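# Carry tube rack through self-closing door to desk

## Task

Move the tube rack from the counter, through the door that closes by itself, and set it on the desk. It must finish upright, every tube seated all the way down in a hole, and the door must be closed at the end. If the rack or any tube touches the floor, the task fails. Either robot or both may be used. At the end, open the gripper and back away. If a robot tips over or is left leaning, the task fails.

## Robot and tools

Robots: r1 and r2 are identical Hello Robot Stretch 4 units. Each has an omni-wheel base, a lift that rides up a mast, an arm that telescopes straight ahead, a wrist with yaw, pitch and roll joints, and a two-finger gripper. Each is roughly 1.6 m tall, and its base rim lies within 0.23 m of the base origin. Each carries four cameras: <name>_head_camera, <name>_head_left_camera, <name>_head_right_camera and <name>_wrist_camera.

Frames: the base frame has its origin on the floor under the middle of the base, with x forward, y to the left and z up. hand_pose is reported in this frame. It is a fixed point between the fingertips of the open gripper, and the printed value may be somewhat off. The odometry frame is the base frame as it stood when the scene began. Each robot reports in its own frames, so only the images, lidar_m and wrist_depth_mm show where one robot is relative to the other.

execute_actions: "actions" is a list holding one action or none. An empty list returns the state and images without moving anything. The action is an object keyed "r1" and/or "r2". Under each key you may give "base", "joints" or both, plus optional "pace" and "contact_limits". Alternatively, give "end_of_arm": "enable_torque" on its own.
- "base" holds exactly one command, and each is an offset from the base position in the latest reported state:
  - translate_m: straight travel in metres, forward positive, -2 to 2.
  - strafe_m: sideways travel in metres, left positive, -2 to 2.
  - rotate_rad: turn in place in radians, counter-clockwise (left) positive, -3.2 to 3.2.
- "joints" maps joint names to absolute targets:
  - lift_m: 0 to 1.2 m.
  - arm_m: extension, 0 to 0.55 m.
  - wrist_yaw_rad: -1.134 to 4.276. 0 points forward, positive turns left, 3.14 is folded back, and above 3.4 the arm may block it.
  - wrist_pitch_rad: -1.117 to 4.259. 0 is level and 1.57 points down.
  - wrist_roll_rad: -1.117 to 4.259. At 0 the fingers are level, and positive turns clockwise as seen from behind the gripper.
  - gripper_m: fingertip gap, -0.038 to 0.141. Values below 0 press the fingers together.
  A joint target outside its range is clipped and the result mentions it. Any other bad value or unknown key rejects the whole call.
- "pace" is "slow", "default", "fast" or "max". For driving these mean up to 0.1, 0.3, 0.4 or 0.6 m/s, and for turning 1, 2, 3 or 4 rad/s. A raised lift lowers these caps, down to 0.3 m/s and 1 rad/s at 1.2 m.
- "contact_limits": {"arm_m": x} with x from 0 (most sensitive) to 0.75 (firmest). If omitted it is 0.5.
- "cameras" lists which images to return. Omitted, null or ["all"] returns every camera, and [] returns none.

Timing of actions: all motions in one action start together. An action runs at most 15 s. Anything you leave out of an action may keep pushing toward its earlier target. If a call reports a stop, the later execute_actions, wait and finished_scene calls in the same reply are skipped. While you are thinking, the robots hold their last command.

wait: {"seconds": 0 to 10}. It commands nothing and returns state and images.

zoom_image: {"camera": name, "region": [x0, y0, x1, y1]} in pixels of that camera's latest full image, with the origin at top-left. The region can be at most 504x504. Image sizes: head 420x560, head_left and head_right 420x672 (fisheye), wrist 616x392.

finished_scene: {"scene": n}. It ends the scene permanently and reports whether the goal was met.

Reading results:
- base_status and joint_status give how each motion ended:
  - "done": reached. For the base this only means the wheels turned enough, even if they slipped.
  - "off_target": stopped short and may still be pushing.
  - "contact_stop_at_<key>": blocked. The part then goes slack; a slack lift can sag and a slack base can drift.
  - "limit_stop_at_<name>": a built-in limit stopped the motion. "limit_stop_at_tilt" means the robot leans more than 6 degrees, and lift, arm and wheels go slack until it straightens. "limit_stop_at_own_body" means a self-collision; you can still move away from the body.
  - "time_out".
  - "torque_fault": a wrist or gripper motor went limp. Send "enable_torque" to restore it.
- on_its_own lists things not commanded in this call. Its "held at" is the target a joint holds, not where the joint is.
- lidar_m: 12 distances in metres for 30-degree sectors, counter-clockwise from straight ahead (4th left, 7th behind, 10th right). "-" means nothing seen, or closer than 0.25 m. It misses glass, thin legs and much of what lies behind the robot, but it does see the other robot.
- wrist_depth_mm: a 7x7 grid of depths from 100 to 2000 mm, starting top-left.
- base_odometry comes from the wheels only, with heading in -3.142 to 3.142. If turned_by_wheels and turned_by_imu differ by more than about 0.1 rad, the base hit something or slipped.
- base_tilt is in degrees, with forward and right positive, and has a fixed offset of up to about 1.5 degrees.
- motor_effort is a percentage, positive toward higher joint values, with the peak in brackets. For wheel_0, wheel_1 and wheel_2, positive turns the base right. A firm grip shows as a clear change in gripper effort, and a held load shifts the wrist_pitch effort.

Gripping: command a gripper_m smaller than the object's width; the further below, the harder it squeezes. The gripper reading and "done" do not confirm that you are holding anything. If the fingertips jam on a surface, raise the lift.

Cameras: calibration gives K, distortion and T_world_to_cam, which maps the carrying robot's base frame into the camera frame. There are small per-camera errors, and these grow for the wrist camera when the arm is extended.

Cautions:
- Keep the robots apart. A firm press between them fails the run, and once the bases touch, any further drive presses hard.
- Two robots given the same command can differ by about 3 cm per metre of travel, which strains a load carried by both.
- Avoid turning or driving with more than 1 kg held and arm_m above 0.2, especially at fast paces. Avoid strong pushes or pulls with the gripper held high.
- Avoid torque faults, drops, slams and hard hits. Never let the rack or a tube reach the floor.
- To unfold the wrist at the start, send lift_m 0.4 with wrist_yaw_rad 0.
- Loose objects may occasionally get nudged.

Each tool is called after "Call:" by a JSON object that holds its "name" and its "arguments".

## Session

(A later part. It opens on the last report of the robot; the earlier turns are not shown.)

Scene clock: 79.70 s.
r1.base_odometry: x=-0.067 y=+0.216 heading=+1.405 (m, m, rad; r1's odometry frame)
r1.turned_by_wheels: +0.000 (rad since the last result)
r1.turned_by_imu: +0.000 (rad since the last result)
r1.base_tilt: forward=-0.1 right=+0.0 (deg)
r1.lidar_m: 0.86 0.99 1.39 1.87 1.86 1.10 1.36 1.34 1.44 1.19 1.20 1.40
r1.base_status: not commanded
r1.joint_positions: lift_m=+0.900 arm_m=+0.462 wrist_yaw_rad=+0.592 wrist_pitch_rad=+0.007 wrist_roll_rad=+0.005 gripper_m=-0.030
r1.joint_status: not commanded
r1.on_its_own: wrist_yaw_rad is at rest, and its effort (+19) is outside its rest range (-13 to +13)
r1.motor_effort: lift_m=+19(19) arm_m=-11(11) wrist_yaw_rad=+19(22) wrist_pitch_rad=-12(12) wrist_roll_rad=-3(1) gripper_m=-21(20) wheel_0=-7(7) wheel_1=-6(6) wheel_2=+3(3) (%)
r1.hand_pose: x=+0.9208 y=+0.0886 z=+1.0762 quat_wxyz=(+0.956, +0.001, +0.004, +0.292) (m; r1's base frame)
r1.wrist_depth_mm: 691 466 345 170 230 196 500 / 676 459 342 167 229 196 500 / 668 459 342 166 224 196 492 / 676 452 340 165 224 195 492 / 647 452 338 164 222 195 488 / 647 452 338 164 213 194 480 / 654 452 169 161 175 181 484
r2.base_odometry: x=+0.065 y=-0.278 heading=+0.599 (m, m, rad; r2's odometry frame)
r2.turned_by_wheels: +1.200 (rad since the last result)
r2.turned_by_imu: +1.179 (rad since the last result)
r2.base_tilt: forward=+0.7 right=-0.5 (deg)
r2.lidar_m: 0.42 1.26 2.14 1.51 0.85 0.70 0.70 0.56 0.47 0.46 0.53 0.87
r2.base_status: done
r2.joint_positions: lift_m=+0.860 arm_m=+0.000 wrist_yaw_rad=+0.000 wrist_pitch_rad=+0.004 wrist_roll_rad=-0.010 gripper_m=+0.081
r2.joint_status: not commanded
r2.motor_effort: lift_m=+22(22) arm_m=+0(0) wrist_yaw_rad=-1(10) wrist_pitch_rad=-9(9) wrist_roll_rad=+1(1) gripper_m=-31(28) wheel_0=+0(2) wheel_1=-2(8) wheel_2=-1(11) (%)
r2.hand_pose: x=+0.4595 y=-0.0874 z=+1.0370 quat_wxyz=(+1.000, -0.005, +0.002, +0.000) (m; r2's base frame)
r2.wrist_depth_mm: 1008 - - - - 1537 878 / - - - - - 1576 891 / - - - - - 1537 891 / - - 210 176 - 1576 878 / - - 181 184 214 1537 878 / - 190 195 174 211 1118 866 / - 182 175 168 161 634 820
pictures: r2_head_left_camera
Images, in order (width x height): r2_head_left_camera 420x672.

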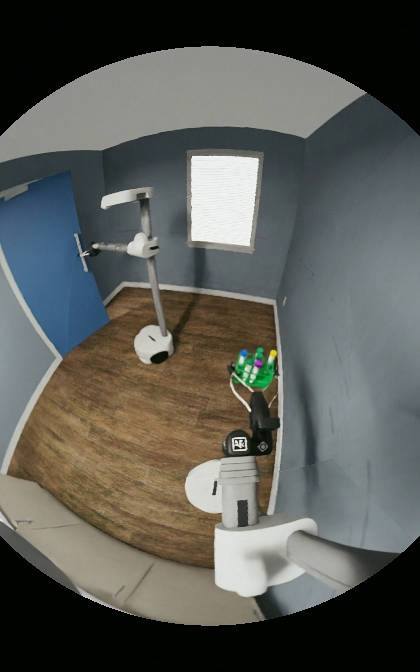

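Call:
{"name": "execute_actions", "arguments": {"actions": [{"r1":{"base":{"translate_m":-0.2},"joints":{"wrist_yaw_rad":0.8},"pace":"slow"}}], "cameras": []}}

Call:
{"name": "execute_actions", "arguments": {"actions": [{"r1":{"base":{"strafe_m":0.2},"joints":{"wrist_yaw_rad":0.9},"pace":"slow"}}], "cameras": []}}

Call:
{"name": "execute_actions", "arguments": {"actions": [{"r1":{"base":{"translate_m":-0.3},"pace":"slow"}}], "cameras": ["r2_head_left_camera"]}}

Scene clock: 92.30 s.
r1.base_odometry: x=-0.099 y=+0.019 heading=+1.408 (m, m, rad; r1's odometry frame)
r1.turned_by_wheels: +0.003 (rad since the last result)
r1.turned_by_imu: -0.076 (rad since the last result)
r1.base_tilt: forward=-0.1 right=+0.0 (deg)
r1.lidar_m: 0.82 0.98 1.49 1.78 1.77 0.89 0.97 1.21 1.32 1.31 1.28 1.45
r1.base_status: done
r1.joint_positions: lift_m=+0.900 arm_m=+0.462 wrist_yaw_rad=+0.803 wrist_pitch_rad=+0.006 wrist_roll_rad=+0.005 gripper_m=-0.029
r1.joint_status: all done
r1.motor_effort: lift_m=+19(20) arm_m=-9(11) wrist_yaw_rad=-12(66) wrist_pitch_rad=-12(30) wrist_roll_rad=+1(3) gripper_m=-24(27) wheel_0=+13(23) wheel_1=-1(28) wheel_2=+24(30) (%)
r1.hand_pose: x=+0.8957 y=+0.1469 z=+1.0764 quat_wxyz=(+0.920, +0.001, +0.004, +0.391) (m; r1's base frame)
r1.wrist_depth_mm: 1138 1008 574 172 230 175 - / 1138 991 564 170 231 176 152 / 1138 991 569 170 231 176 152 / 1118 976 569 169 230 176 153 / 1098 976 564 168 230 176 152 / 1118 960 574 167 212 176 152 / 1098 960 175 163 176 163 -
r2.base_odometry: x=+0.065 y=-0.278 heading=+0.599 (m, m, rad; r2's odometry frame)
r2.turned_by_wheels: +0.000 (rad since the last result)
r2.turned_by_imu: -0.003 (rad since the last result)
r2.base_tilt: forward=+0.6 right=-0.4 (deg)
r2.lidar_m: 0.40 1.11 2.14 1.51 0.84 0.70 0.71 0.55 0.47 0.45 0.52 0.87
r2.base_status: not commanded
r2.joint_positions: lift_m=+0.860 arm_m=+0.000 wrist_yaw_rad=+0.000 wrist_pitch_rad=+0.004 wrist_roll_rad=-0.010 gripper_m=+0.081
r2.joint_status: not commanded
r2.motor_effort: lift_m=+22(22) arm_m=+0(0) wrist_yaw_rad=-3(0) wrist_pitch_rad=-9(10) wrist_roll_rad=+1(1) gripper_m=-28(29) wheel_0=+0(0) wheel_1=-1(1) wheel_2=-1(1) (%)
r2.hand_pose: x=+0.4595 y=-0.0874 z=+1.0370 quat_wxyz=(+1.000, -0.005, +0.002, +0.000) (m; r2's base frame)
r2.wrist_depth_mm: 960 1025 - - - 1499 878 / - - - - - 1499 891 / - - - - - 1537 891 / - - 210 177 - 1499 891 / - - 182 183 213 1576 878 / - 190 194 174 210 1118 878 / - 183 175 169 161 634 820
pictures: none
No camera images: the call's "cameras" was empty. Leave "cameras" out to get every camera's image.

Scene clock: 95.47 s.
r1.base_odometry: x=-0.296 y=+0.052 heading=+1.407 (m, m, rad; r1's odometry frame)
r1.turned_by_wheels: -0.001 (rad since the last result)
r1.turned_by_imu: -0.366 (rad since the last result)
r1.base_tilt: forward=-0.1 right=+0.0 (deg)
r1.lidar_m: 0.83 0.91 1.08 1.33 1.54 1.52 1.11 0.96 1.44 1.68 1.51 1.53
r1.base_status: done
r1.joint_positions: lift_m=+0.900 arm_m=+0.462 wrist_yaw_rad=+0.885 wrist_pitch_rad=+0.006 wrist_roll_rad=+0.005 gripper_m=-0.030
r1.joint_status: all done
r1.on_its_own: wrist_yaw_rad is at rest, and its effort (+44) is outside its rest range (-13 to +13)
r1.motor_effort: lift_m=+19(19) arm_m=-12(12) wrist_yaw_rad=+44(79) wrist_pitch_rad=-9(11) wrist_roll_rad=+0(2) gripper_m=-19(26) wheel_0=-11(35) wheel_1=-5(11) wheel_2=+2(21) (%)
r1.hand_pose: x=+0.8834 y=+0.1678 z=+1.0767 quat_wxyz=(+0.904, +0.001, +0.003, +0.428) (m; r1's base frame)
r1.wrist_depth_mm: 580 427 332 169 227 201 609 / 574 427 330 168 228 200 609 / 569 418 327 168 227 200 597 / 569 418 327 168 225 200 603 / 549 413 325 167 220 199 591 / 549 410 324 167 214 198 597 / 549 413 173 160 172 186 591
r2.base_odometry: x=+0.065 y=-0.278 heading=+0.599 (m, m, rad; r2's odometry frame)
r2.turned_by_wheels: +0.000 (rad since the last result)
r2.turned_by_imu: -0.001 (rad since the last result)
r2.base_tilt: forward=+0.6 right=-0.5 (deg)
r2.lidar_m: 0.41 1.09 1.19 1.52 0.85 0.70 0.70 0.57 0.46 0.46 0.52 0.87
r2.base_status: not commanded
r2.joint_positions: lift_m=+0.860 arm_m=+0.000 wrist_yaw_rad=+0.000 wrist_pitch_rad=+0.004 wrist_roll_rad=-0.010 gripper_m=+0.081
r2.joint_status: not commanded
r2.motor_effort: lift_m=+22(22) arm_m=+0(0) wrist_yaw_rad=+0(2) wrist_pitch_rad=-8(9) wrist_roll_rad=+1(1) gripper_m=-27(28) wheel_0=+0(0) wheel_1=-1(1) wheel_2=-1(1) (%)
r2.hand_pose: x=+0.4595 y=-0.0874 z=+1.0370 quat_wxyz=(+1.000, -0.005, +0.002, +0.000) (m; r2's base frame)
r2.wrist_depth_mm: - - - - - 1537 891 / - - - - - 1537 891 / - - - - - 1537 904 / - - 211 177 - 1537 891 / - - 181 183 214 1537 891 / - 190 194 174 211 1098 878 / - 183 176 168 161 640 820
pictures: none
No camera images: the call's "cameras" was empty. Leave "cameras" out to get every camera's image.

Scene clock: 99.73 s.
r1.base_odometry: x=-0.346 y=-0.243 heading=+1.409 (m, m, rad; r1's odometry frame)
r1.turned_by_wheels: +0.002 (rad since the last result)
r1.turned_by_imu: -0.030 (rad since the last result)
r1.base_tilt: forward=-0.1 right=-0.1 (deg)
r1.lidar_m: 0.82 0.94 1.34 1.55 1.33 1.34 0.82 0.71 1.24 1.45 1.73 1.74
r1.base_status: done
r1.joint_positions: lift_m=+0.900 arm_m=+0.462 wrist_yaw_rad=+0.898 wrist_pitch_rad=+0.006 wrist_roll_rad=+0.004 gripper_m=-0.029
r1.joint_status: not commanded
r1.motor_effort: lift_m=+19(19) arm_m=-12(12) wrist_yaw_rad=+6(45) wrist_pitch_rad=-7(8) wrist_roll_rad=+2(1) gripper_m=-23(24) wheel_0=+6(12) wheel_1=-3(13) wheel_2=+16(18) (%)
r1.hand_pose: x=+0.8812 y=+0.1711 z=+1.0767 quat_wxyz=(+0.901, +0.001, +0.003, +0.434) (m; r1's base frame)
r1.wrist_depth_mm: 946 917 508 171 230 179 158 / 946 904 500 170 229 179 158 / 946 891 496 170 229 180 159 / 931 891 496 169 230 179 156 / 917 878 496 167 229 179 157 / 904 866 496 166 212 178 156 / 917 891 175 162 175 167 -
r2.base_odometry: x=+0.065 y=-0.278 heading=+0.599 (m, m, rad; r2's odometry frame)
r2.turned_by_wheels: +0.000 (rad since the last result)
r2.turned_by_imu: -0.001 (rad since the last result)
r2.base_tilt: forward=+0.7 right=-0.6 (deg)
r2.lidar_m: 0.41 0.79 0.84 1.53 0.85 0.70 0.70 0.56 0.46 0.45 0.53 0.87
r2.base_status: not commanded
r2.joint_positions: lift_m=+0.860 arm_m=+0.000 wrist_yaw_rad=+0.000 wrist_pitch_rad=+0.004 wrist_roll_rad=-0.010 gripper_m=+0.081
r2.joint_status: not commanded
r2.motor_effort: lift_m=+22(22) arm_m=+0(0) wrist_yaw_rad=-1(0) wrist_pitch_rad=-8(10) wrist_roll_rad=+1(2) gripper_m=-27(25) wheel_0=+0(0) wheel_1=-1(1) wheel_2=-1(1) (%)
r2.hand_pose: x=+0.4595 y=-0.0874 z=+1.0370 quat_wxyz=(+1.000, -0.005, +0.002, +0.000) (m; r2's base frame)
r2.wrist_depth_mm: - - - - - 1537 866 / - - - - - 1576 891 / - - - - - 1537 891 / - - 212 178 - 1537 891 / - - 181 183 213 1499 891 / - 190 194 174 211 1098 878 / - 183 175 169 161 647 798
pictures: r2_head_left_camera
Images, in order (width x height): r2_head_left_camera 420x672.

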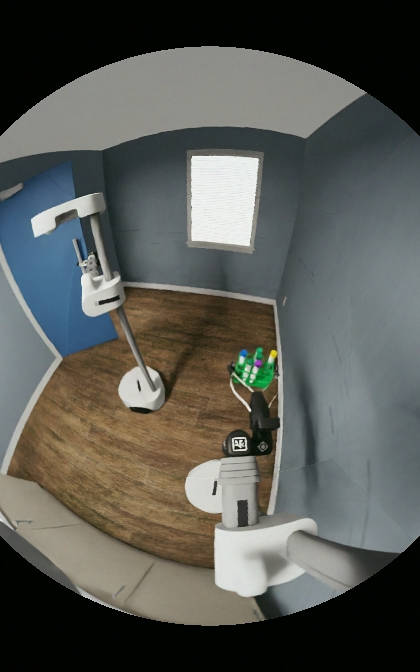

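Call:
{"name": "execute_actions", "arguments": {"actions": [{"r2":{"base":{"translate_m":1.3},"pace":"default"}}], "cameras": ["r2_head_left_camera"]}}

Scene clock: 115.83 s.
r1.base_odometry: x=-0.346 y=-0.243 heading=+1.409 (m, m, rad; r1's odometry frame)
r1.turned_by_wheels: +0.000 (rad since the last result)
r1.turned_by_imu: +0.000 (rad since the last result)
r1.base_tilt: forward=-0.2 right=+0.0 (deg)
r1.lidar_m: 0.83 0.95 1.32 1.55 1.32 1.32 1.44 1.23 1.23 0.59 0.68 1.72
r1.base_status: not commanded
r1.joint_positions: lift_m=+0.900 arm_m=+0.462 wrist_yaw_rad=+0.898 wrist_pitch_rad=+0.006 wrist_roll_rad=+0.004 gripper_m=-0.029
r1.joint_status: not commanded
r1.motor_effort: lift_m=+19(19) arm_m=-12(12) wrist_yaw_rad=+6(6) wrist_pitch_rad=-7(7) wrist_roll_rad=+1(1) gripper_m=-23(23) wheel_0=+6(6) wheel_1=-3(3) wheel_2=+17(16) (%)
r1.hand_pose: x=+0.8812 y=+0.1711 z=+1.0767 quat_wxyz=(+0.901, +0.001, +0.003, +0.434) (m; r1's base frame)
r1.wrist_depth_mm: 946 917 504 171 229 179 159 / 946 891 504 170 229 179 159 / 931 904 500 169 229 179 159 / 917 878 500 169 229 180 156 / 917 891 496 168 229 179 156 / 917 878 496 167 211 179 156 / 917 878 174 163 176 167 -
r2.base_odometry: x=+1.138 y=+0.455 heading=+0.600 (m, m, rad; r2's odometry frame)
r2.turned_by_wheels: +0.000 (rad since the last result)
r2.turned_by_imu: -0.007 (rad since the last result)
r2.base_tilt: forward=+0.6 right=-0.4 (deg)
r2.lidar_m: 0.41 1.25 1.90 0.83 0.61 0.66 1.66 0.87 0.73 0.71 0.83 1.11
r2.base_status: done
r2.joint_positions: lift_m=+0.860 arm_m=+0.000 wrist_yaw_rad=+0.000 wrist_pitch_rad=+0.004 wrist_roll_rad=-0.010 gripper_m=+0.081
r2.joint_status: not commanded
r2.motor_effort: lift_m=+22(22) arm_m=+0(0) wrist_yaw_rad=+0(0) wrist_pitch_rad=-10(9) wrist_roll_rad=+1(1) gripper_m=-30(27) wheel_0=+1(5) wheel_1=+0(6) wheel_2=+1(8) (%)
r2.hand_pose: x=+0.4595 y=-0.0874 z=+1.0370 quat_wxyz=(+1.000, -0.005, +0.002, +0.000) (m; r2's base frame)
r2.wrist_depth_mm: 1060 976 946 904 878 842 820 / 1060 991 946 917 878 842 842 / 1060 991 946 904 891 842 854 / 1042 976 211 177 866 854 820 / 1042 976 180 182 216 831 842 / 1042 189 195 175 211 854 831 / 1025 183 175 169 161 508 809
pictures: r2_head_left_camera
Images, in order (width x height): r2_head_left_camera 420x672.

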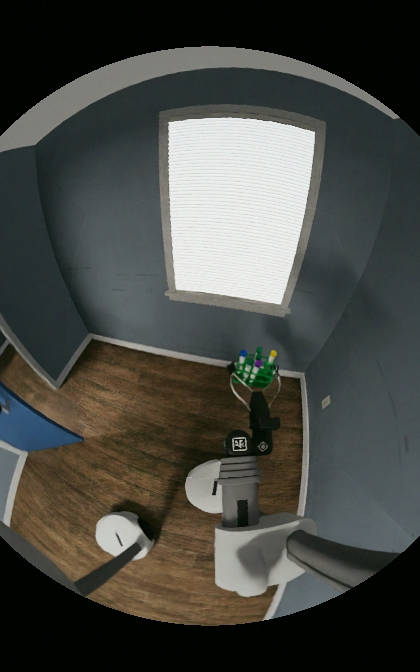

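Now r1 opens further while r2 turns toward the doorway.

Call:
{"name": "execute_actions", "arguments": {"actions": [{"r1":{"base":{"translate_m":-0.3},"pace":"slow"},"r2":{"base":{"rotate_rad":1.5},"pace":"default"}}], "cameras": ["r2_head_left_camera","r2_head_camera"]}}

Scene clock: 122.93 s.
r1.base_odometry: x=-0.393 y=-0.539 heading=+1.411 (m, m, rad; r1's odometry frame)
r1.turned_by_wheels: +0.002 (rad since the last result)
r1.turned_by_imu: +0.142 (rad since the last result)
r1.base_tilt: forward=-0.1 right=+0.0 (deg)
r1.lidar_m: 0.84 1.04 1.54 1.26 1.15 1.16 1.15 1.05 1.05 0.66 0.67 0.76
r1.base_status: done
r1.joint_positions: lift_m=+0.900 arm_m=+0.462 wrist_yaw_rad=+0.897 wrist_pitch_rad=+0.005 wrist_roll_rad=+0.005 gripper_m=-0.029
r1.joint_status: not commanded
r1.motor_effort: lift_m=+19(19) arm_m=-12(12) wrist_yaw_rad=+9(37) wrist_pitch_rad=-10(15) wrist_roll_rad=+0(1) gripper_m=-26(31) wheel_0=+9(10) wheel_1=-2(12) wheel_2=+21(31) (%)
r1.hand_pose: x=+0.8813 y=+0.1708 z=+1.0767 quat_wxyz=(+0.901, +0.001, +0.003, +0.433) (m; r1's base frame)
r1.wrist_depth_mm: 1255 1160 1098 174 286 155 - / 1229 1160 1078 172 290 157 - / 1229 1138 1060 170 296 159 - / 1229 1118 1060 168 267 160 - / 1182 1118 1042 167 270 161 - / 1182 1118 1042 165 221 161 - / 1205 1098 175 163 174 145 -
r2.base_odometry: x=+1.138 y=+0.455 heading=+2.100 (m, m, rad; r2's odometry frame)
r2.turned_by_wheels: +1.500 (rad since the last result)
r2.turned_by_imu: +1.473 (rad since the last result)
r2.base_tilt: forward=+0.7 right=-0.5 (deg)
r2.lidar_m: 0.42 0.83 0.66 1.96 0.93 0.74 0.73 0.79 1.13 1.10 1.21 1.88
r2.base_status: done
r2.joint_positions: lift_m=+0.860 arm_m=+0.000 wrist_yaw_rad=+0.000 wrist_pitch_rad=+0.004 wrist_roll_rad=-0.010 gripper_m=+0.081
r2.joint_status: not commanded
r2.motor_effort: lift_m=+22(22) arm_m=+0(0) wrist_yaw_rad=+0(1) wrist_pitch_rad=-10(8) wrist_roll_rad=+1(1) gripper_m=-28(29) wheel_0=+1(2) wheel_1=-2(8) wheel_2=+1(8) (%)
r2.hand_pose: x=+0.4595 y=-0.0874 z=+1.0370 quat_wxyz=(+1.000, -0.005, +0.002, +0.000) (m; r2's base frame)
r2.wrist_depth_mm: 1756 1708 - - - 1576 1576 / 1756 1661 - - - 1576 1537 / 1756 1708 - - - 1537 1537 / 1205 715 211 200 1576 1499 1499 / 1708 1708 181 183 215 1618 1499 / 1756 190 194 174 211 1537 1537 / 1708 182 175 168 161 866 1537
pictures: r2_head_camera, r2_head_left_camera
Images, in order (width x height): r2_head_camera 420x560, r2_head_left_camera 420x672.

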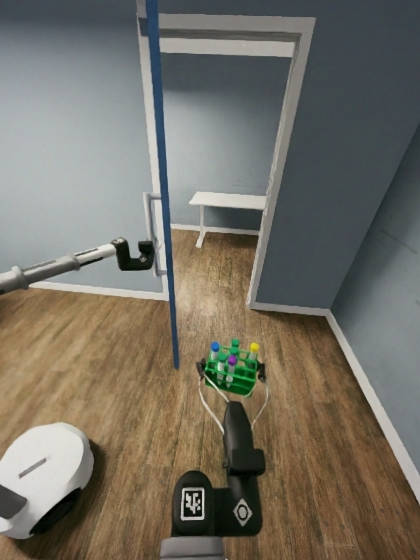

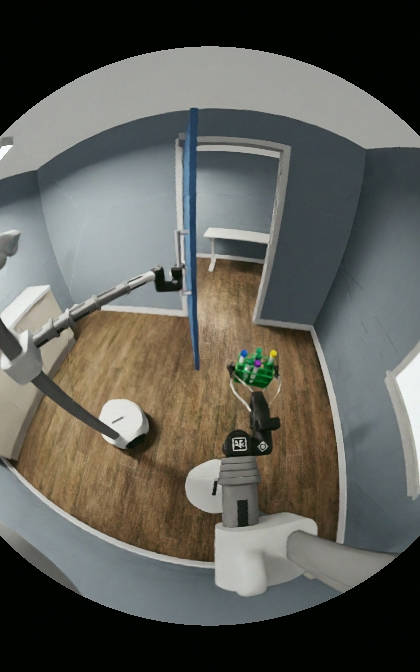

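Call:
{"name": "execute_actions", "arguments": {"actions": [{"r2":{"base":{"translate_m":0.7},"pace":"default"}}], "cameras": ["r2_head_left_camera","r2_head_camera"]}}

Scene clock: 130.33 s.
r1.base_odometry: x=-0.393 y=-0.539 heading=+1.411 (m, m, rad; r1's odometry frame)
r1.turned_by_wheels: +0.000 (rad since the last result)
r1.turned_by_imu: +0.000 (rad since the last result)
r1.base_tilt: forward=-0.1 right=+0.0 (deg)
r1.lidar_m: 0.65 1.09 1.54 1.25 1.15 1.17 1.13 1.06 1.08 1.36 1.89 0.58
r1.base_status: not commanded
r1.joint_positions: lift_m=+0.900 arm_m=+0.462 wrist_yaw_rad=+0.897 wrist_pitch_rad=+0.005 wrist_roll_rad=+0.005 gripper_m=-0.029
r1.joint_status: not commanded
r1.motor_effort: lift_m=+19(19) arm_m=-12(12) wrist_yaw_rad=+9(8) wrist_pitch_rad=-8(8) wrist_roll_rad=+2(1) gripper_m=-26(27) wheel_0=+10(9) wheel_1=-2(2) wheel_2=+22(22) (%)
r1.hand_pose: x=+0.8813 y=+0.1708 z=+1.0767 quat_wxyz=(+0.901, +0.001, +0.003, +0.434) (m; r1's base frame)
r1.wrist_depth_mm: 1255 1160 1078 173 286 154 - / 1229 1138 1060 172 290 156 - / 1229 1138 1078 170 296 158 - / 1205 1138 1060 168 298 159 - / 1205 1138 1042 167 268 160 - / 1182 1118 1042 166 220 160 - / 1182 1098 172 164 174 144 -
r2.base_odometry: x=+0.785 y=+1.060 heading=+2.100 (m, m, rad; r2's odometry frame)
r2.turned_by_wheels: +0.000 (rad since the last result)
r2.turned_by_imu: -0.004 (rad since the last result)
r2.base_tilt: forward=+0.6 right=-0.5 (deg)
r2.lidar_m: 0.40 0.28 0.27 0.38 0.58 1.44 1.42 1.54 1.21 1.19 1.33 1.24
r2.base_status: done
r2.joint_positions: lift_m=+0.860 arm_m=+0.000 wrist_yaw_rad=+0.000 wrist_pitch_rad=+0.004 wrist_roll_rad=-0.010 gripper_m=+0.081
r2.joint_status: not commanded
r2.motor_effort: lift_m=+22(22) arm_m=+0(0) wrist_yaw_rad=+0(1) wrist_pitch_rad=-9(9) wrist_roll_rad=+1(1) gripper_m=-32(28) wheel_0=+0(6) wheel_1=-1(4) wheel_2=+2(9) (%)
r2.hand_pose: x=+0.4595 y=-0.0874 z=+1.0370 quat_wxyz=(+1.000, -0.005, +0.002, +0.000) (m; r2's base frame)
r2.wrist_depth_mm: 404 741 - - - 904 904 / 410 741 - - - 917 904 / 415 759 - - - 917 891 / 415 759 211 184 - 904 917 / 415 778 182 184 214 917 904 / 413 190 194 174 211 904 891 / 384 182 175 169 161 535 878
pictures: r2_head_camera, r2_head_left_camera
Images, in order (width x height): r2_head_camera 420x560, r2_head_left_camera 420x672.

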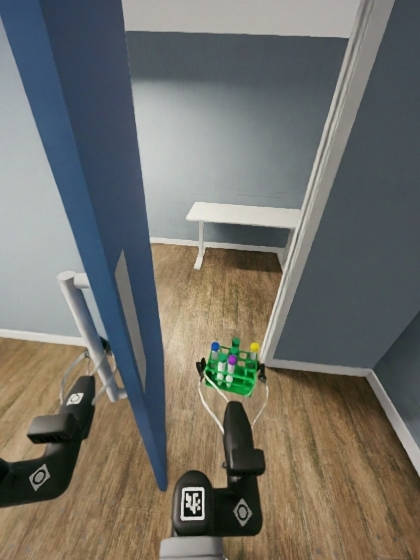

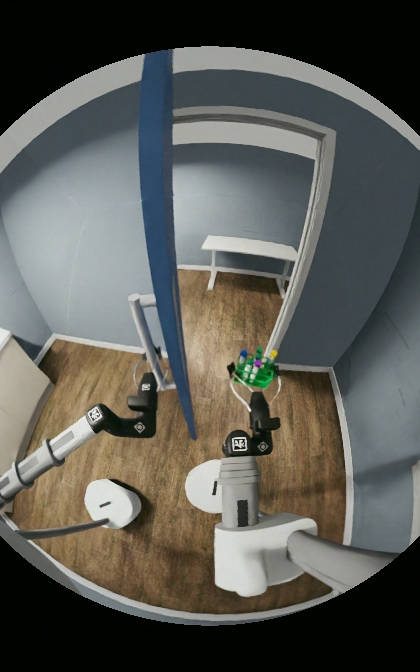

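Call:
{"name": "execute_actions", "arguments": {"actions": [{"r2":{"base":{"rotate_rad":0.1},"pace":"slow"}}], "cameras": []}}

Call:
{"name": "execute_actions", "arguments": {"actions": [{"r2":{"base":{"translate_m":0.4},"pace":"default"}}], "cameras": ["r2_head_left_camera","r2_head_camera"]}}

Scene clock: 136.30 s.
r1.base_odometry: x=-0.393 y=-0.539 heading=+1.411 (m, m, rad; r1's odometry frame)
r1.turned_by_wheels: +0.000 (rad since the last result)
r1.turned_by_imu: +0.000 (rad since the last result)
r1.base_tilt: forward=-0.1 right=+0.0 (deg)
r1.lidar_m: 0.64 1.08 1.54 1.24 1.12 1.18 1.15 1.05 1.07 1.35 1.90 0.58
r1.base_status: not commanded
r1.joint_positions: lift_m=+0.900 arm_m=+0.462 wrist_yaw_rad=+0.897 wrist_pitch_rad=+0.005 wrist_roll_rad=+0.005 gripper_m=-0.029
r1.joint_status: not commanded
r1.motor_effort: lift_m=+19(19) arm_m=-11(12) wrist_yaw_rad=+9(11) wrist_pitch_rad=-8(7) wrist_roll_rad=+0(1) gripper_m=-26(25) wheel_0=+9(9) wheel_1=-2(2) wheel_2=+22(21) (%)
r1.hand_pose: x=+0.8813 y=+0.1708 z=+1.0767 quat_wxyz=(+0.901, +0.001, +0.003, +0.434) (m; r1's base frame)
r1.wrist_depth_mm: 1229 1160 1098 173 286 154 - / 1229 1160 1078 172 291 156 - / 1205 1138 1060 171 296 158 - / 1229 1138 1060 168 300 159 - / 1205 1098 1042 167 268 160 - / 1182 1118 1042 166 220 160 - / 1182 1098 172 164 173 144 -
r2.base_odometry: x=+0.785 y=+1.060 heading=+2.199 (m, m, rad; r2's odometry frame)
r2.turned_by_wheels: +0.100 (rad since the last result)
r2.turned_by_imu: +0.097 (rad since the last result)
r2.base_tilt: forward=+0.6 right=-0.5 (deg)
r2.lidar_m: 0.40 0.27 0.27 0.40 0.59 1.43 1.42 1.42 1.19 1.23 1.41 1.24
r2.base_status: done
r2.joint_positions: lift_m=+0.860 arm_m=+0.000 wrist_yaw_rad=+0.000 wrist_pitch_rad=+0.004 wrist_roll_rad=-0.010 gripper_m=+0.081
r2.joint_status: not commanded
r2.motor_effort: lift_m=+22(22) arm_m=+0(0) wrist_yaw_rad=-1(2) wrist_pitch_rad=-9(9) wrist_roll_rad=+0(0) gripper_m=-29(28) wheel_0=-2(6) wheel_1=+0(6) wheel_2=-2(4) (%)
r2.hand_pose: x=+0.4595 y=-0.0874 z=+1.0370 quat_wxyz=(+1.000, -0.005, +0.002, +0.000) (m; r2's base frame)
r2.wrist_depth_mm: 293 469 - - - - 831 / 297 480 - - - - 831 / 298 484 - - - - 842 / 300 492 211 176 - - 854 / 300 488 180 183 215 - 842 / 301 190 194 175 210 960 854 / 281 183 175 169 162 549 831
pictures: none
No camera images: the call's "cameras" was empty. Leave "cameras" out to get every camera's image.

Scene clock: 140.57 s.
r1.base_odometry: x=-0.393 y=-0.539 heading=+1.409 (m, m, rad; r1's odometry frame)
r1.turned_by_wheels: -0.002 (rad since the last result)
r1.turned_by_imu: +0.008 (rad since the last result)
r1.base_tilt: forward=-0.1 right=+0.0 (deg)
r1.lidar_m: 0.76 1.09 1.54 1.24 1.14 1.18 1.16 1.06 1.06 1.38 1.90 0.76
r1.base_status: not commanded
r1.joint_positions: lift_m=+0.900 arm_m=+0.460 wrist_yaw_rad=+0.891 wrist_pitch_rad=+0.005 wrist_roll_rad=+0.004 gripper_m=-0.030
r1.joint_status: not commanded
r1.on_its_own: wrist_yaw_rad is at rest, and its effort (+27) is outside its rest range (-13 to +13)
r1.motor_effort: lift_m=+19(19) arm_m=-2(11) wrist_yaw_rad=+27(100) wrist_pitch_rad=-6(7) wrist_roll_rad=+2(0) gripper_m=-21(25) wheel_0=-1(26) wheel_1=-6(17) wheel_2=+10(21) (%)
r1.hand_pose: x=+0.8806 y=+0.1693 z=+1.0768 quat_wxyz=(+0.902, +0.001, +0.003, +0.431) (m; r1's base frame)
r1.wrist_depth_mm: 1229 1138 1078 171 291 156 - / 1229 1138 1078 169 297 159 - / 1205 1118 1060 167 268 160 - / 1205 1118 1060 167 271 162 - / 1205 1138 1042 165 273 163 - / 1182 1098 1042 165 223 163 - / 1182 1118 171 162 174 145 -
r2.base_odometry: x=+0.660 y=+1.333 heading=+2.327 (m, m, rad; r2's odometry frame)
r2.turned_by_wheels: +0.128 (rad since the last result)
r2.turned_by_imu: +0.249 (rad since the last result)
r2.base_tilt: forward=+0.7 right=-0.5 (deg)
r2.lidar_m: 0.40 0.25 0.26 0.27 0.77 1.70 1.75 1.22 1.20 1.24 0.96 2.27
r2.base_status: translate_m contact_stop (by the wheels' count: +0.289 of +0.400)
r2.joint_positions: lift_m=+0.860 arm_m=+0.000 wrist_yaw_rad=+0.000 wrist_pitch_rad=+0.004 wrist_roll_rad=-0.010 gripper_m=+0.081
r2.joint_status: not commanded
r2.on_its_own: the wheels are slack since a contact_stop
r2.motor_effort: lift_m=+22(22) arm_m=-1(1) wrist_yaw_rad=+2(19) wrist_pitch_rad=-9(16) wrist_roll_rad=+0(1) gripper_m=-30(29) wheel_0=+0(28) wheel_1=+0(34) wheel_2=+0(38) (%)
r2.hand_pose: x=+0.4597 y=-0.0874 z=+1.0370 quat_wxyz=(+1.000, -0.005, +0.002, +0.000) (m; r2's base frame)
r2.wrist_depth_mm: 267 362 574 - - - - / 267 364 574 - - - - / 268 364 585 - - - - / 271 370 210 200 - - - / 268 368 180 183 216 - - / 270 190 195 175 213 1708 - / 263 183 178 169 162 - -
pictures: r2_head_camera, r2_head_left_camera
Images, in order (width x height): r2_head_camera 420x560, r2_head_left_camera 420x672.

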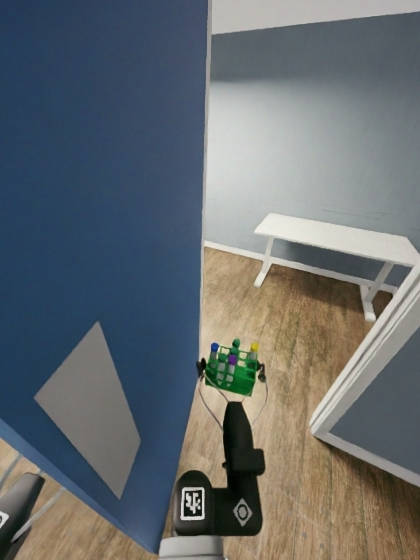

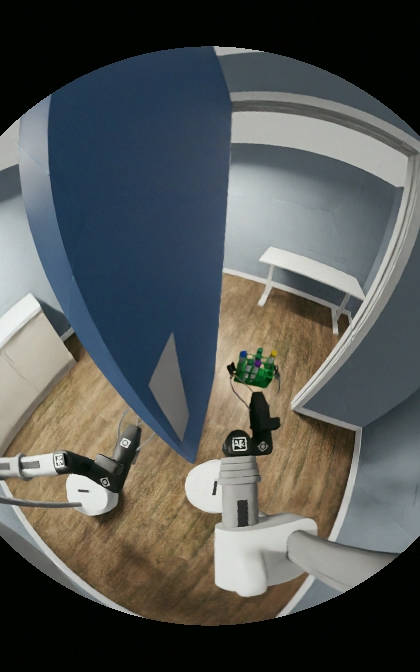

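Call:
{"name": "execute_actions", "arguments": {"actions": [{"r2":{"base":{"rotate_rad":-0.35},"pace":"slow"}}], "cameras": ["r2_head_left_camera","r2_head_camera"]}}

Scene clock: 145.17 s.
r1.base_odometry: x=-0.393 y=-0.539 heading=+1.409 (m, m, rad; r1's odometry frame)
r1.turned_by_wheels: +0.000 (rad since the last result)
r1.turned_by_imu: +0.000 (rad since the last result)
r1.base_tilt: forward=-0.1 right=+0.0 (deg)
r1.lidar_m: 0.75 1.09 1.54 1.21 1.15 1.19 1.15 1.06 1.07 1.34 1.90 0.77
r1.base_status: not commanded
r1.joint_positions: lift_m=+0.900 arm_m=+0.460 wrist_yaw_rad=+0.891 wrist_pitch_rad=+0.005 wrist_roll_rad=+0.004 gripper_m=-0.030
r1.joint_status: not commanded
r1.on_its_own: wrist_yaw_rad is at rest, and its effort (+26) is outside its rest range (-13 to +13)
r1.motor_effort: lift_m=+19(19) arm_m=-2(2) wrist_yaw_rad=+26(26) wrist_pitch_rad=-7(7) wrist_roll_rad=+3(1) gripper_m=-21(21) wheel_0=-2(1) wheel_1=-6(6) wheel_2=+9(10) (%)
r1.hand_pose: x=+0.8806 y=+0.1693 z=+1.0768 quat_wxyz=(+0.902, +0.001, +0.003, +0.431) (m; r1's base frame)
r1.wrist_depth_mm: 1205 1138 1098 171 290 156 - / 1229 1138 1078 169 296 159 - / 1182 1160 1078 167 267 160 - / 1205 1160 1060 166 271 161 - / 1182 1118 1042 165 273 162 - / 1182 1118 1042 165 224 162 - / 1182 1098 170 161 174 145 -
r2.base_odometry: x=+0.660 y=+1.333 heading=+1.977 (m, m, rad; r2's odometry frame)
r2.turned_by_wheels: -0.350 (rad since the last result)
r2.turned_by_imu: -0.345 (rad since the last result)
r2.base_tilt: forward=+0.6 right=-0.4 (deg)
r2.lidar_m: 0.39 0.31 0.25 0.25 0.28 1.72 1.71 1.51 1.21 1.20 1.16 0.97
r2.base_status: done
r2.joint_positions: lift_m=+0.860 arm_m=+0.000 wrist_yaw_rad=+0.000 wrist_pitch_rad=+0.004 wrist_roll_rad=-0.010 gripper_m=+0.081
r2.joint_status: not commanded
r2.motor_effort: lift_m=+22(22) arm_m=-1(1) wrist_yaw_rad=-1(1) wrist_pitch_rad=-9(9) wrist_roll_rad=+1(0) gripper_m=-26(30) wheel_0=+1(7) wheel_1=+2(5) wheel_2=+0(4) (%)
r2.hand_pose: x=+0.4597 y=-0.0874 z=+1.0370 quat_wxyz=(+1.000, -0.005, +0.002, +0.000) (m; r2's base frame)
r2.wrist_depth_mm: 603 - - - - - 627 / 603 - - - - - 627 / 621 - - - - - 621 / 621 - 211 180 - - 627 / 627 - 181 183 216 - 627 / 621 190 195 175 211 647 615 / 597 183 178 170 161 410 621
pictures: r2_head_camera, r2_head_left_camera
Images, in order (width x height): r2_head_camera 420x560, r2_head_left_camera 420x672.

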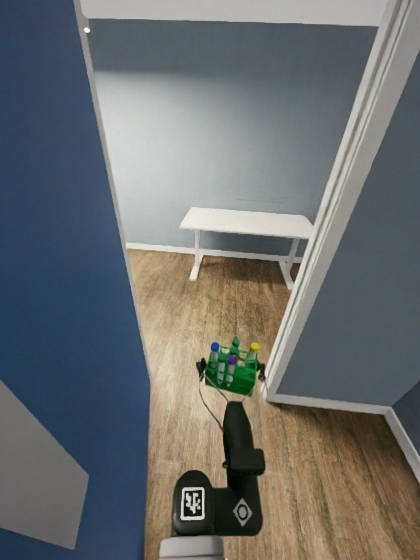

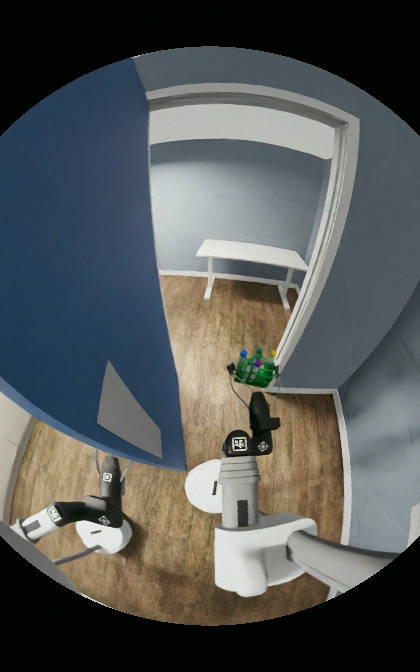

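Call:
{"name": "execute_actions", "arguments": {"actions": [{"r2":{"base":{"rotate_rad":0.12},"pace":"slow"}}], "cameras": []}}

Call:
{"name": "execute_actions", "arguments": {"actions": [{"r2":{"base":{"translate_m":0.3},"pace":"slow"}}], "cameras": ["r2_head_left_camera","r2_head_camera"]}}

Scene clock: 151.83 s.
r1.base_odometry: x=-0.393 y=-0.539 heading=+1.409 (m, m, rad; r1's odometry frame)
r1.turned_by_wheels: +0.000 (rad since the last result)
r1.turned_by_imu: +0.000 (rad since the last result)
r1.base_tilt: forward=-0.1 right=+0.1 (deg)
r1.lidar_m: 0.75 1.10 1.55 1.25 1.14 1.15 1.14 1.05 1.06 1.36 1.89 0.75
r1.base_status: not commanded
r1.joint_positions: lift_m=+0.900 arm_m=+0.460 wrist_yaw_rad=+0.891 wrist_pitch_rad=+0.005 wrist_roll_rad=+0.004 gripper_m=-0.030
r1.joint_status: not commanded
r1.on_its_own: wrist_yaw_rad is at rest, and its effort (+27) is outside its rest range (-13 to +13)
r1.motor_effort: lift_m=+19(19) arm_m=-2(2) wrist_yaw_rad=+27(25) wrist_pitch_rad=-8(8) wrist_roll_rad=+2(2) gripper_m=-21(21) wheel_0=-1(1) wheel_1=-6(6) wheel_2=+9(9) (%)
r1.hand_pose: x=+0.8806 y=+0.1693 z=+1.0768 quat_wxyz=(+0.902, +0.001, +0.003, +0.431) (m; r1's base frame)
r1.wrist_depth_mm: 1229 1182 1078 171 291 156 - / 1205 1138 1078 169 296 158 - / 1205 1138 1078 167 266 160 - / 1205 1138 1060 166 271 162 - / 1182 1118 1060 165 273 162 - / 1182 1098 1025 164 224 163 - / 1182 1098 170 162 174 145 -
r2.base_odometry: x=+0.660 y=+1.333 heading=+2.097 (m, m, rad; r2's odometry frame)
r2.turned_by_wheels: +0.120 (rad since the last result)
r2.turned_by_imu: +0.116 (rad since the last result)
r2.base_tilt: forward=+0.6 right=-0.5 (deg)
r2.lidar_m: 0.42 0.26 0.25 0.26 0.51 1.71 1.71 1.41 1.21 1.19 1.06 0.96
r2.base_status: done
r2.joint_positions: lift_m=+0.860 arm_m=+0.000 wrist_yaw_rad=+0.000 wrist_pitch_rad=+0.004 wrist_roll_rad=-0.010 gripper_m=+0.081
r2.joint_status: not commanded
r2.motor_effort: lift_m=+21(22) arm_m=-1(1) wrist_yaw_rad=+1(1) wrist_pitch_rad=-8(9) wrist_roll_rad=+0(0) gripper_m=-29(29) wheel_0=-1(7) wheel_1=-2(5) wheel_2=+0(4) (%)
r2.hand_pose: x=+0.4597 y=-0.0874 z=+1.0370 quat_wxyz=(+1.000, -0.005, +0.002, +0.000) (m; r2's base frame)
r2.wrist_depth_mm: 439 699 - - - - - / 449 707 - - - - - / 452 707 - - - - - / 452 715 210 180 - - - / 452 699 180 183 215 - - / 452 190 194 176 211 - - / 433 183 178 170 161 - -
pictures: none
No camera images: the call's "cameras" was empty. Leave "cameras" out to get every camera's image.

Scene clock: 156.13 s.
r1.base_odometry: x=-0.393 y=-0.539 heading=+1.409 (m, m, rad; r1's odometry frame)
r1.turned_by_wheels: +0.000 (rad since the last result)
r1.turned_by_imu: +0.000 (rad since the last result)
r1.base_tilt: forward=-0.2 right=+0.0 (deg)
r1.lidar_m: 0.83 1.08 1.55 1.25 1.15 1.17 1.15 1.03 1.06 1.38 1.89 1.98
r1.base_status: not commanded
r1.joint_positions: lift_m=+0.900 arm_m=+0.460 wrist_yaw_rad=+0.899 wrist_pitch_rad=+0.005 wrist_roll_rad=+0.004 gripper_m=-0.030
r1.joint_status: not commanded
r1.motor_effort: lift_m=+19(19) arm_m=-2(2) wrist_yaw_rad=+2(27) wrist_pitch_rad=-9(6) wrist_roll_rad=+2(0) gripper_m=-19(21) wheel_0=+1(1) wheel_1=-2(6) wheel_2=+4(9) (%)
r1.hand_pose: x=+0.8792 y=+0.1714 z=+1.0768 quat_wxyz=(+0.901, +0.001, +0.003, +0.434) (m; r1's base frame)
r1.wrist_depth_mm: 1255 1160 1098 171 278 144 - / 1255 1138 1078 169 283 146 - / 1229 1138 1078 167 287 148 - / 1229 1138 1042 166 291 149 - / 1205 1138 1060 165 296 150 - / 1205 1118 1025 165 233 150 - / 1205 1118 175 161 175 139 -
r2.base_odometry: x=+0.510 y=+1.593 heading=+2.098 (m, m, rad; r2's odometry frame)
r2.turned_by_wheels: +0.000 (rad since the last result)
r2.turned_by_imu: -0.002 (rad since the last result)
r2.base_tilt: forward=+0.7 right=-0.4 (deg)
r2.lidar_m: 0.41 0.30 0.25 - 0.25 2.00 2.01 1.47 1.28 1.28 0.75 0.86
r2.base_status: done
r2.joint_positions: lift_m=+0.860 arm_m=+0.000 wrist_yaw_rad=+0.000 wrist_pitch_rad=+0.004 wrist_roll_rad=-0.010 gripper_m=+0.081
r2.joint_status: not commanded
r2.motor_effort: lift_m=+22(21) arm_m=-1(1) wrist_yaw_rad=+0(1) wrist_pitch_rad=-9(9) wrist_roll_rad=+1(1) gripper_m=-30(29) wheel_0=-1(4) wheel_1=+6(9) wheel_2=-1(5) (%)
r2.hand_pose: x=+0.4597 y=-0.0874 z=+1.0370 quat_wxyz=(+1.000, -0.005, +0.002, +0.000) (m; r2's base frame)
r2.wrist_depth_mm: 477 - - - - - - / 477 - - - - - - / 480 - - - - - - / 484 - 211 200 - - - / 484 - 181 183 215 - - / 480 190 195 175 211 1537 - / 455 183 178 169 162 - -
pictures: r2_head_camera, r2_head_left_camera
Images, in order (width x height): r2_head_camera 420x560, r2_head_left_camera 420x672.

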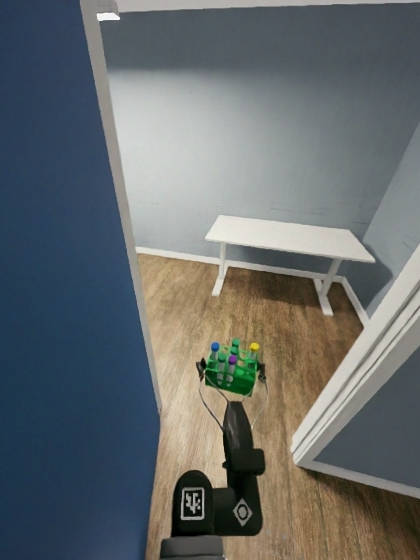

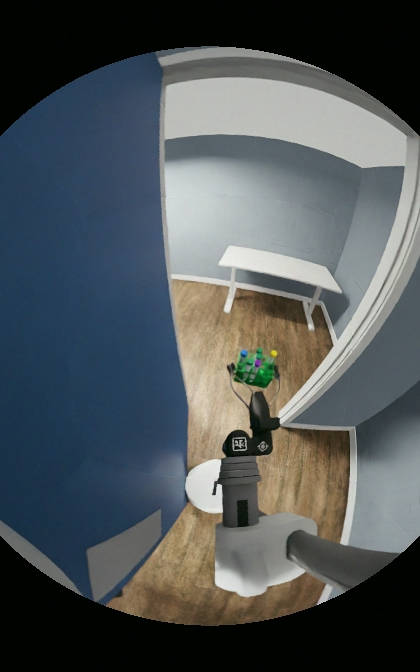

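Base hugs the door; nudge right then go through.

Call:
{"name": "execute_actions", "arguments": {"actions": [{"r2":{"base":{"rotate_rad":-0.1},"pace":"slow"}}], "cameras": []}}

Call:
{"name": "execute_actions", "arguments": {"actions": [{"r2":{"base":{"translate_m":1.2},"pace":"default"}}], "cameras": ["r2_head_camera"]}}

Scene clock: 160.57 s.
r1.base_odometry: x=-0.393 y=-0.539 heading=+1.409 (m, m, rad; r1's odometry frame)
r1.turned_by_wheels: +0.000 (rad since the last result)
r1.turned_by_imu: +0.000 (rad since the last result)
r1.base_tilt: forward=-0.2 right=+0.0 (deg)
r1.lidar_m: 0.80 1.10 1.53 1.22 1.15 1.17 1.16 1.05 1.07 1.38 1.91 1.98
r1.base_status: not commanded
r1.joint_positions: lift_m=+0.900 arm_m=+0.460 wrist_yaw_rad=+0.899 wrist_pitch_rad=+0.005 wrist_roll_rad=+0.004 gripper_m=-0.030
r1.joint_status: not commanded
r1.motor_effort: lift_m=+19(19) arm_m=-2(2) wrist_yaw_rad=+2(4) wrist_pitch_rad=-6(7) wrist_roll_rad=+1(0) gripper_m=-18(18) wheel_0=+1(1) wheel_1=-2(2) wheel_2=+4(4) (%)
r1.hand_pose: x=+0.8792 y=+0.1714 z=+1.0768 quat_wxyz=(+0.901, +0.001, +0.003, +0.435) (m; r1's base frame)
r1.wrist_depth_mm: 1255 1160 1078 172 277 142 - / 1229 1160 1078 170 281 144 - / 1229 1160 1060 168 286 146 - / 1205 1138 1060 167 291 147 - / 1205 1138 1060 165 294 148 - / 1205 1118 1060 164 230 148 - / 1205 1098 176 161 176 137 -
r2.base_odometry: x=+0.510 y=+1.593 heading=+1.998 (m, m, rad; r2's odometry frame)
r2.turned_by_wheels: -0.099 (rad since the last result)
r2.turned_by_imu: -0.099 (rad since the last result)
r2.base_tilt: forward=+0.7 right=-0.5 (deg)
r2.lidar_m: 0.41 0.33 0.25 - 0.25 0.35 1.99 1.55 1.28 1.28 0.75 0.76
r2.base_status: done
r2.joint_positions: lift_m=+0.860 arm_m=+0.000 wrist_yaw_rad=+0.000 wrist_pitch_rad=+0.004 wrist_roll_rad=-0.010 gripper_m=+0.081
r2.joint_status: not commanded
r2.motor_effort: lift_m=+22(22) arm_m=-1(1) wrist_yaw_rad=+1(0) wrist_pitch_rad=-7(8) wrist_roll_rad=+0(0) gripper_m=-27(28) wheel_0=-3(1) wheel_1=+7(8) wheel_2=+2(6) (%)
r2.hand_pose: x=+0.4597 y=-0.0874 z=+1.0370 quat_wxyz=(+1.000, -0.005, +0.002, +0.000) (m; r2's base frame)
r2.wrist_depth_mm: - - - - - - - / - - - - - - - / - - - - - - - / - - 211 180 - - - / - - 182 183 213 - - / - 190 194 175 211 1618 - / - 182 177 170 161 1042 -
pictures: none
No camera images: the call's "cameras" was empty. Leave "cameras" out to get every camera's image.

Scene clock: 166.07 s.
r1.base_odometry: x=-0.393 y=-0.539 heading=+1.409 (m, m, rad; r1's odometry frame)
r1.turned_by_wheels: +0.000 (rad since the last result)
r1.turned_by_imu: +0.000 (rad since the last result)
r1.base_tilt: forward=-0.2 right=+0.0 (deg)
r1.lidar_m: 0.83 1.09 1.54 1.24 1.15 1.18 1.16 1.05 1.08 1.35 1.88 1.98
r1.base_status: not commanded
r1.joint_positions: lift_m=+0.900 arm_m=+0.460 wrist_yaw_rad=+0.892 wrist_pitch_rad=+0.005 wrist_roll_rad=+0.004 gripper_m=-0.030
r1.joint_status: not commanded
r1.on_its_own: wrist_yaw_rad is at rest, and its effort (+21) is outside its rest range (-13 to +13)
r1.motor_effort: lift_m=+19(19) arm_m=-2(2) wrist_yaw_rad=+21(22) wrist_pitch_rad=-8(7) wrist_roll_rad=+1(2) gripper_m=-21(21) wheel_0=+0(1) wheel_1=-2(2) wheel_2=+6(6) (%)
r1.hand_pose: x=+0.8804 y=+0.1697 z=+1.0768 quat_wxyz=(+0.902, +0.001, +0.003, +0.431) (m; r1's base frame)
r1.wrist_depth_mm: 1255 1160 1078 171 289 155 - / 1205 1138 1078 170 294 157 - / 1205 1138 1042 167 298 159 - / 1229 1138 1060 166 270 160 - / 1205 1118 1060 165 271 160 - / 1182 1118 1042 164 223 162 - / 1182 1098 171 161 174 144 -
r2.base_odometry: x=+0.012 y=+2.685 heading=+1.998 (m, m, rad; r2's odometry frame)
r2.turned_by_wheels: +0.000 (rad since the last result)
r2.turned_by_imu: -0.006 (rad since the last result)
r2.base_tilt: forward=+0.7 right=-0.5 (deg)
r2.lidar_m: 0.41 1.72 2.32 1.15 0.56 0.51 0.94 0.75 0.75 1.45 1.01 0.79
r2.base_status: done
r2.joint_positions: lift_m=+0.860 arm_m=+0.000 wrist_yaw_rad=+0.000 wrist_pitch_rad=+0.004 wrist_roll_rad=-0.010 gripper_m=+0.081
r2.joint_status: not commanded
r2.motor_effort: lift_m=+22(21) arm_m=-1(1) wrist_yaw_rad=+0(1) wrist_pitch_rad=-9(8) wrist_roll_rad=+1(0) gripper_m=-29(28) wheel_0=+0(8) wheel_1=-1(8) wheel_2=+2(8) (%)
r2.hand_pose: x=+0.4597 y=-0.0874 z=+1.0370 quat_wxyz=(+1.000, -0.005, +0.002, +0.000) (m; r2's base frame)
r2.wrist_depth_mm: 1430 1397 1397 1336 1281 1281 1281 / 1430 1397 1366 1336 1308 1281 1229 / 1464 1397 1366 1308 1308 1255 1229 / 1397 1397 210 200 1308 1281 1229 / 1397 1397 180 183 216 1255 1229 / 1397 190 194 174 211 1118 1255 / 1430 182 178 169 162 488 878
pictures: r2_head_camera
Images, in order (width x height): r2_head_camera 420x560.

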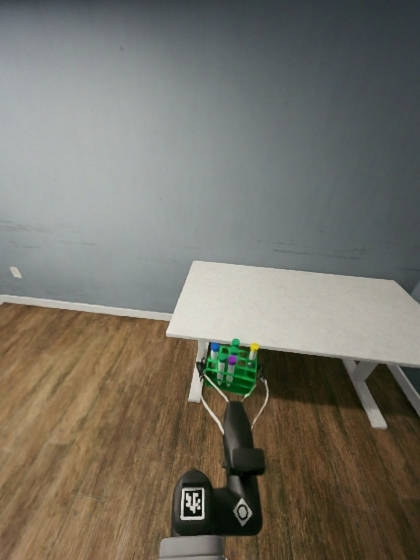

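Call:
{"name": "execute_actions", "arguments": {"actions": [{"r1":{"joints":{"gripper_m":0.13}},"r2":{"base":{"translate_m":0.35},"joints":{"arm_m":0.2},"pace":"default"}}], "cameras": []}}

Call:
{"name": "execute_actions", "arguments": {"actions": [{"r1":{"base":{"strafe_m":-0.15},"pace":"slow"},"r2":{"joints":{"lift_m":0.62},"pace":"default"}}], "cameras": ["r2_head_camera","r1_head_left_camera"]}}

Scene clock: 173.30 s.
r1.base_odometry: x=-0.393 y=-0.539 heading=+1.406 (m, m, rad; r1's odometry frame)
r1.turned_by_wheels: -0.003 (rad since the last result)
r1.turned_by_imu: -0.004 (rad since the last result)
r1.base_tilt: forward=-0.2 right=+0.0 (deg)
r1.lidar_m: 0.88 1.14 1.55 1.24 1.15 1.18 1.15 1.05 1.08 1.36 1.88 1.97
r1.base_status: not commanded
r1.joint_positions: lift_m=+0.900 arm_m=+0.460 wrist_yaw_rad=+0.878 wrist_pitch_rad=+0.005 wrist_roll_rad=+0.004 gripper_m=+0.130
r1.joint_status: all done
r1.on_its_own: wrist_yaw_rad is at rest, and its effort (+60) is outside its rest range (-13 to +13)
r1.motor_effort: lift_m=+19(19) arm_m=-2(2) wrist_yaw_rad=+60(61) wrist_pitch_rad=-6(6) wrist_roll_rad=-1(1) gripper_m=-6(18) wheel_0=-17(16) wheel_1=-8(8) wheel_2=-10(11) (%)
r1.hand_pose: x=+0.8827 y=+0.1662 z=+1.0768 quat_wxyz=(+0.905, +0.001, +0.003, +0.425) (m; r1's base frame)
r1.wrist_depth_mm: 1205 1138 1060 1008 187 233 191 / 1182 1138 1060 1008 188 235 192 / 1205 1118 1060 1008 189 237 195 / 1182 1098 1042 991 191 227 195 / 1160 1098 1042 976 413 227 195 / 1160 1098 1042 976 413 198 195 / 1160 1098 1025 647 173 180 195
r2.base_odometry: x=-0.133 y=+3.003 heading=+1.998 (m, m, rad; r2's odometry frame)
r2.turned_by_wheels: +0.000 (rad since the last result)
r2.turned_by_imu: -0.003 (rad since the last result)
r2.base_tilt: forward=+0.7 right=-0.5 (deg)
r2.lidar_m: 0.43 0.49 2.05 2.05 0.99 0.80 1.04 1.03 1.31 1.17 0.56 0.45
r2.base_status: done
r2.joint_positions: lift_m=+0.860 arm_m=+0.199 wrist_yaw_rad=+0.000 wrist_pitch_rad=+0.004 wrist_roll_rad=-0.010 gripper_m=+0.081
r2.joint_status: all done
r2.motor_effort: lift_m=+22(21) arm_m=+4(5) wrist_yaw_rad=-1(2) wrist_pitch_rad=-8(10) wrist_roll_rad=+1(1) gripper_m=-26(26) wheel_0=+1(8) wheel_1=+1(4) wheel_2=+1(10) (%)
r2.hand_pose: x=+0.6586 y=-0.0874 z=+1.0371 quat_wxyz=(+1.000, -0.005, +0.002, +0.000) (m; r2's base frame)
r2.wrist_depth_mm: 878 820 809 788 778 759 750 / 866 842 820 798 768 750 741 / 854 831 820 798 778 768 741 / 842 820 211 200 768 750 732 / 842 831 181 183 216 750 741 / 866 190 194 175 212 741 741 / 854 182 178 169 161 462 741
pictures: none
No camera images: the call's "cameras" was empty. Leave "cameras" out to get every camera's image.

Scene clock: 175.97 s.
r1.base_odometry: x=-0.245 y=-0.564 heading=+1.406 (m, m, rad; r1's odometry frame)
r1.turned_by_wheels: +0.000 (rad since the last result)
r1.turned_by_imu: -0.002 (rad since the last result)
r1.base_tilt: forward=-0.1 right=+0.0 (deg)
r1.lidar_m: 1.43 1.51 1.62 1.37 1.27 1.32 1.04 0.95 0.99 1.23 1.79 1.83
r1.base_status: done
r1.joint_positions: lift_m=+0.900 arm_m=+0.460 wrist_yaw_rad=+0.900 wrist_pitch_rad=+0.005 wrist_roll_rad=+0.004 gripper_m=+0.130
r1.joint_status: not commanded
r1.motor_effort: lift_m=+19(18) arm_m=-3(2) wrist_yaw_rad=+0(62) wrist_pitch_rad=-8(7) wrist_roll_rad=+1(1) gripper_m=-1(5) wheel_0=+2(11) wheel_1=-3(15) wheel_2=+1(10) (%)
r1.hand_pose: x=+0.8791 y=+0.1715 z=+1.0768 quat_wxyz=(+0.901, +0.001, +0.003, +0.435) (m; r1's base frame)
r1.wrist_depth_mm: 1366 1281 1205 1078 891 759 668 / 1366 1281 1182 1060 891 759 668 / 1336 1255 1182 1060 878 750 661 / 1336 1229 1160 1060 891 750 668 / 1336 1229 1182 1060 878 750 661 / 1308 1229 1138 1060 866 707 661 / 1308 1205 1118 151 820 707 654
r2.base_odometry: x=-0.133 y=+3.003 heading=+1.998 (m, m, rad; r2's odometry frame)
r2.turned_by_wheels: +0.000 (rad since the last result)
r2.turned_by_imu: -0.001 (rad since the last result)
r2.base_tilt: forward=+0.7 right=-0.5 (deg)
r2.lidar_m: 0.46 0.50 2.05 2.04 1.01 0.81 0.92 1.02 1.31 1.17 0.55 0.45
r2.base_status: not commanded
r2.joint_positions: lift_m=+0.620 arm_m=+0.199 wrist_yaw_rad=+0.000 wrist_pitch_rad=+0.004 wrist_roll_rad=-0.010 gripper_m=+0.081
r2.joint_status: all done
r2.motor_effort: lift_m=+18(23) arm_m=+4(4) wrist_yaw_rad=+2(1) wrist_pitch_rad=-11(9) wrist_roll_rad=+0(1) gripper_m=-27(32) wheel_0=+1(1) wheel_1=+1(1) wheel_2=+2(2) (%)
r2.hand_pose: x=+0.6586 y=-0.0874 z=+0.7974 quat_wxyz=(+1.000, -0.005, +0.002, +0.000) (m; r2's base frame)
r2.wrist_depth_mm: 854 842 820 798 778 768 750 / 866 842 820 798 778 759 732 / 854 842 820 788 778 750 732 / 866 831 211 200 768 759 732 / 854 842 181 183 214 750 732 / 854 190 195 174 211 387 462 / 317 183 178 169 161 230 314
pictures: r1_head_left_camera, r2_head_camera
Images, in order (width x height): r1_head_left_camera 420x672, r2_head_camera 420x560.

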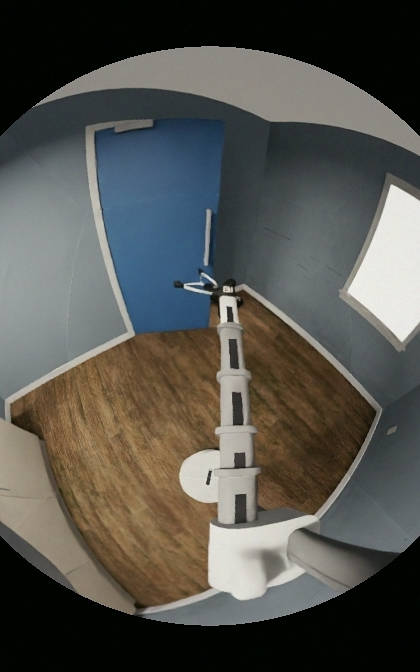

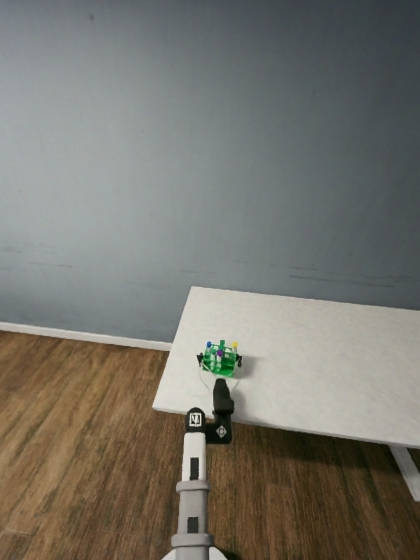

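Call:
{"name": "execute_actions", "arguments": {"actions": [{"r2":{"joints":{"lift_m":0.58},"pace":"slow"},"r1":{"joints":{"arm_m":0}}}], "cameras": ["r2_wrist_camera"]}}

Scene clock: 188.80 s.
r1.base_odometry: x=-0.245 y=-0.564 heading=+1.406 (m, m, rad; r1's odometry frame)
r1.turned_by_wheels: +0.000 (rad since the last result)
r1.turned_by_imu: +0.000 (rad since the last result)
r1.base_tilt: forward=-0.2 right=+0.0 (deg)
r1.lidar_m: 1.75 1.59 1.64 1.37 1.28 1.30 1.05 0.94 0.97 1.25 1.78 1.80
r1.base_status: not commanded
r1.joint_positions: lift_m=+0.900 arm_m=+0.001 wrist_yaw_rad=+0.900 wrist_pitch_rad=+0.005 wrist_roll_rad=+0.004 gripper_m=+0.130
r1.joint_status: all done
r1.motor_effort: lift_m=+19(19) arm_m=-7(5) wrist_yaw_rad=-1(1) wrist_pitch_rad=-8(8) wrist_roll_rad=+2(1) gripper_m=-1(1) wheel_0=+2(2) wheel_1=-3(3) wheel_2=+0(0) (%)
r1.hand_pose: x=+0.4199 y=+0.1717 z=+1.0768 quat_wxyz=(+0.900, +0.001, +0.003, +0.435) (m; r1's base frame)
r1.wrist_depth_mm: 1863 1708 1618 1537 1430 1336 1281 / 1808 1708 1618 1499 1430 1336 1281 / 1808 1708 1576 1499 1397 1336 1281 / 1808 1708 1537 1499 1397 1336 1255 / 1756 1708 1537 1499 1397 1308 1255 / 1756 1661 1537 1464 1366 1281 1255 / 1756 1661 1499 151 1336 1281 1229
r2.base_odometry: x=-0.133 y=+3.003 heading=+1.998 (m, m, rad; r2's odometry frame)
r2.turned_by_wheels: +0.000 (rad since the last result)
r2.turned_by_imu: -0.003 (rad since the last result)
r2.base_tilt: forward=+0.6 right=-0.5 (deg)
r2.lidar_m: 0.44 0.50 2.05 2.02 0.99 0.80 0.85 0.95 1.31 1.18 0.58 0.46
r2.base_status: not commanded
r2.joint_positions: lift_m=+0.589 arm_m=+0.199 wrist_yaw_rad=+0.001 wrist_pitch_rad=-0.005 wrist_roll_rad=-0.010 gripper_m=+0.081
r2.joint_status: lift_m contact_stop (moved -0.031 of -0.040)
r2.on_its_own: lift_m is slack since a contact_stop (your +0.580 is given up)
r2.motor_effort: lift_m=+20(21) arm_m=+4(4) wrist_yaw_rad=-3(12) wrist_pitch_rad=+16(22) wrist_roll_rad=-1(3) gripper_m=-29(29) wheel_0=+2(3) wheel_1=+1(1) wheel_2=-1(2) (%)
r2.hand_pose: x=+0.6588 y=-0.0873 z=+0.7691 quat_wxyz=(+1.000, -0.005, -0.003, +0.000) (m; r2's base frame)
r2.wrist_depth_mm: 878 854 820 798 778 759 750 / 866 842 831 809 778 750 750 / 854 842 831 809 788 750 741 / 866 831 209 185 759 759 741 / 842 820 182 183 214 750 732 / 842 188 193 199 211 324 402 / 243 206 179 171 167 206 251
pictures: r2_wrist_camera
camera_calibration (this result's frames):
r2_wrist_camera: T_world_to_cam=[[-0.000745584, -0.999951, 0.00990565, -0.0909771], [0.0235625, -0.00992047, -0.999673, 0.812266], [0.999722, -0.000511939, 0.0235688, -0.443517], [0, 0, 0, 1]] pos_world=[0.424187, -0.0831416, 0.823354]
Images, in order (width x height): r2_wrist_camera 616x392.

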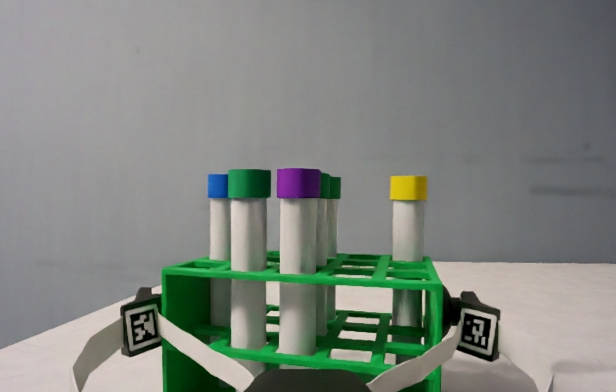

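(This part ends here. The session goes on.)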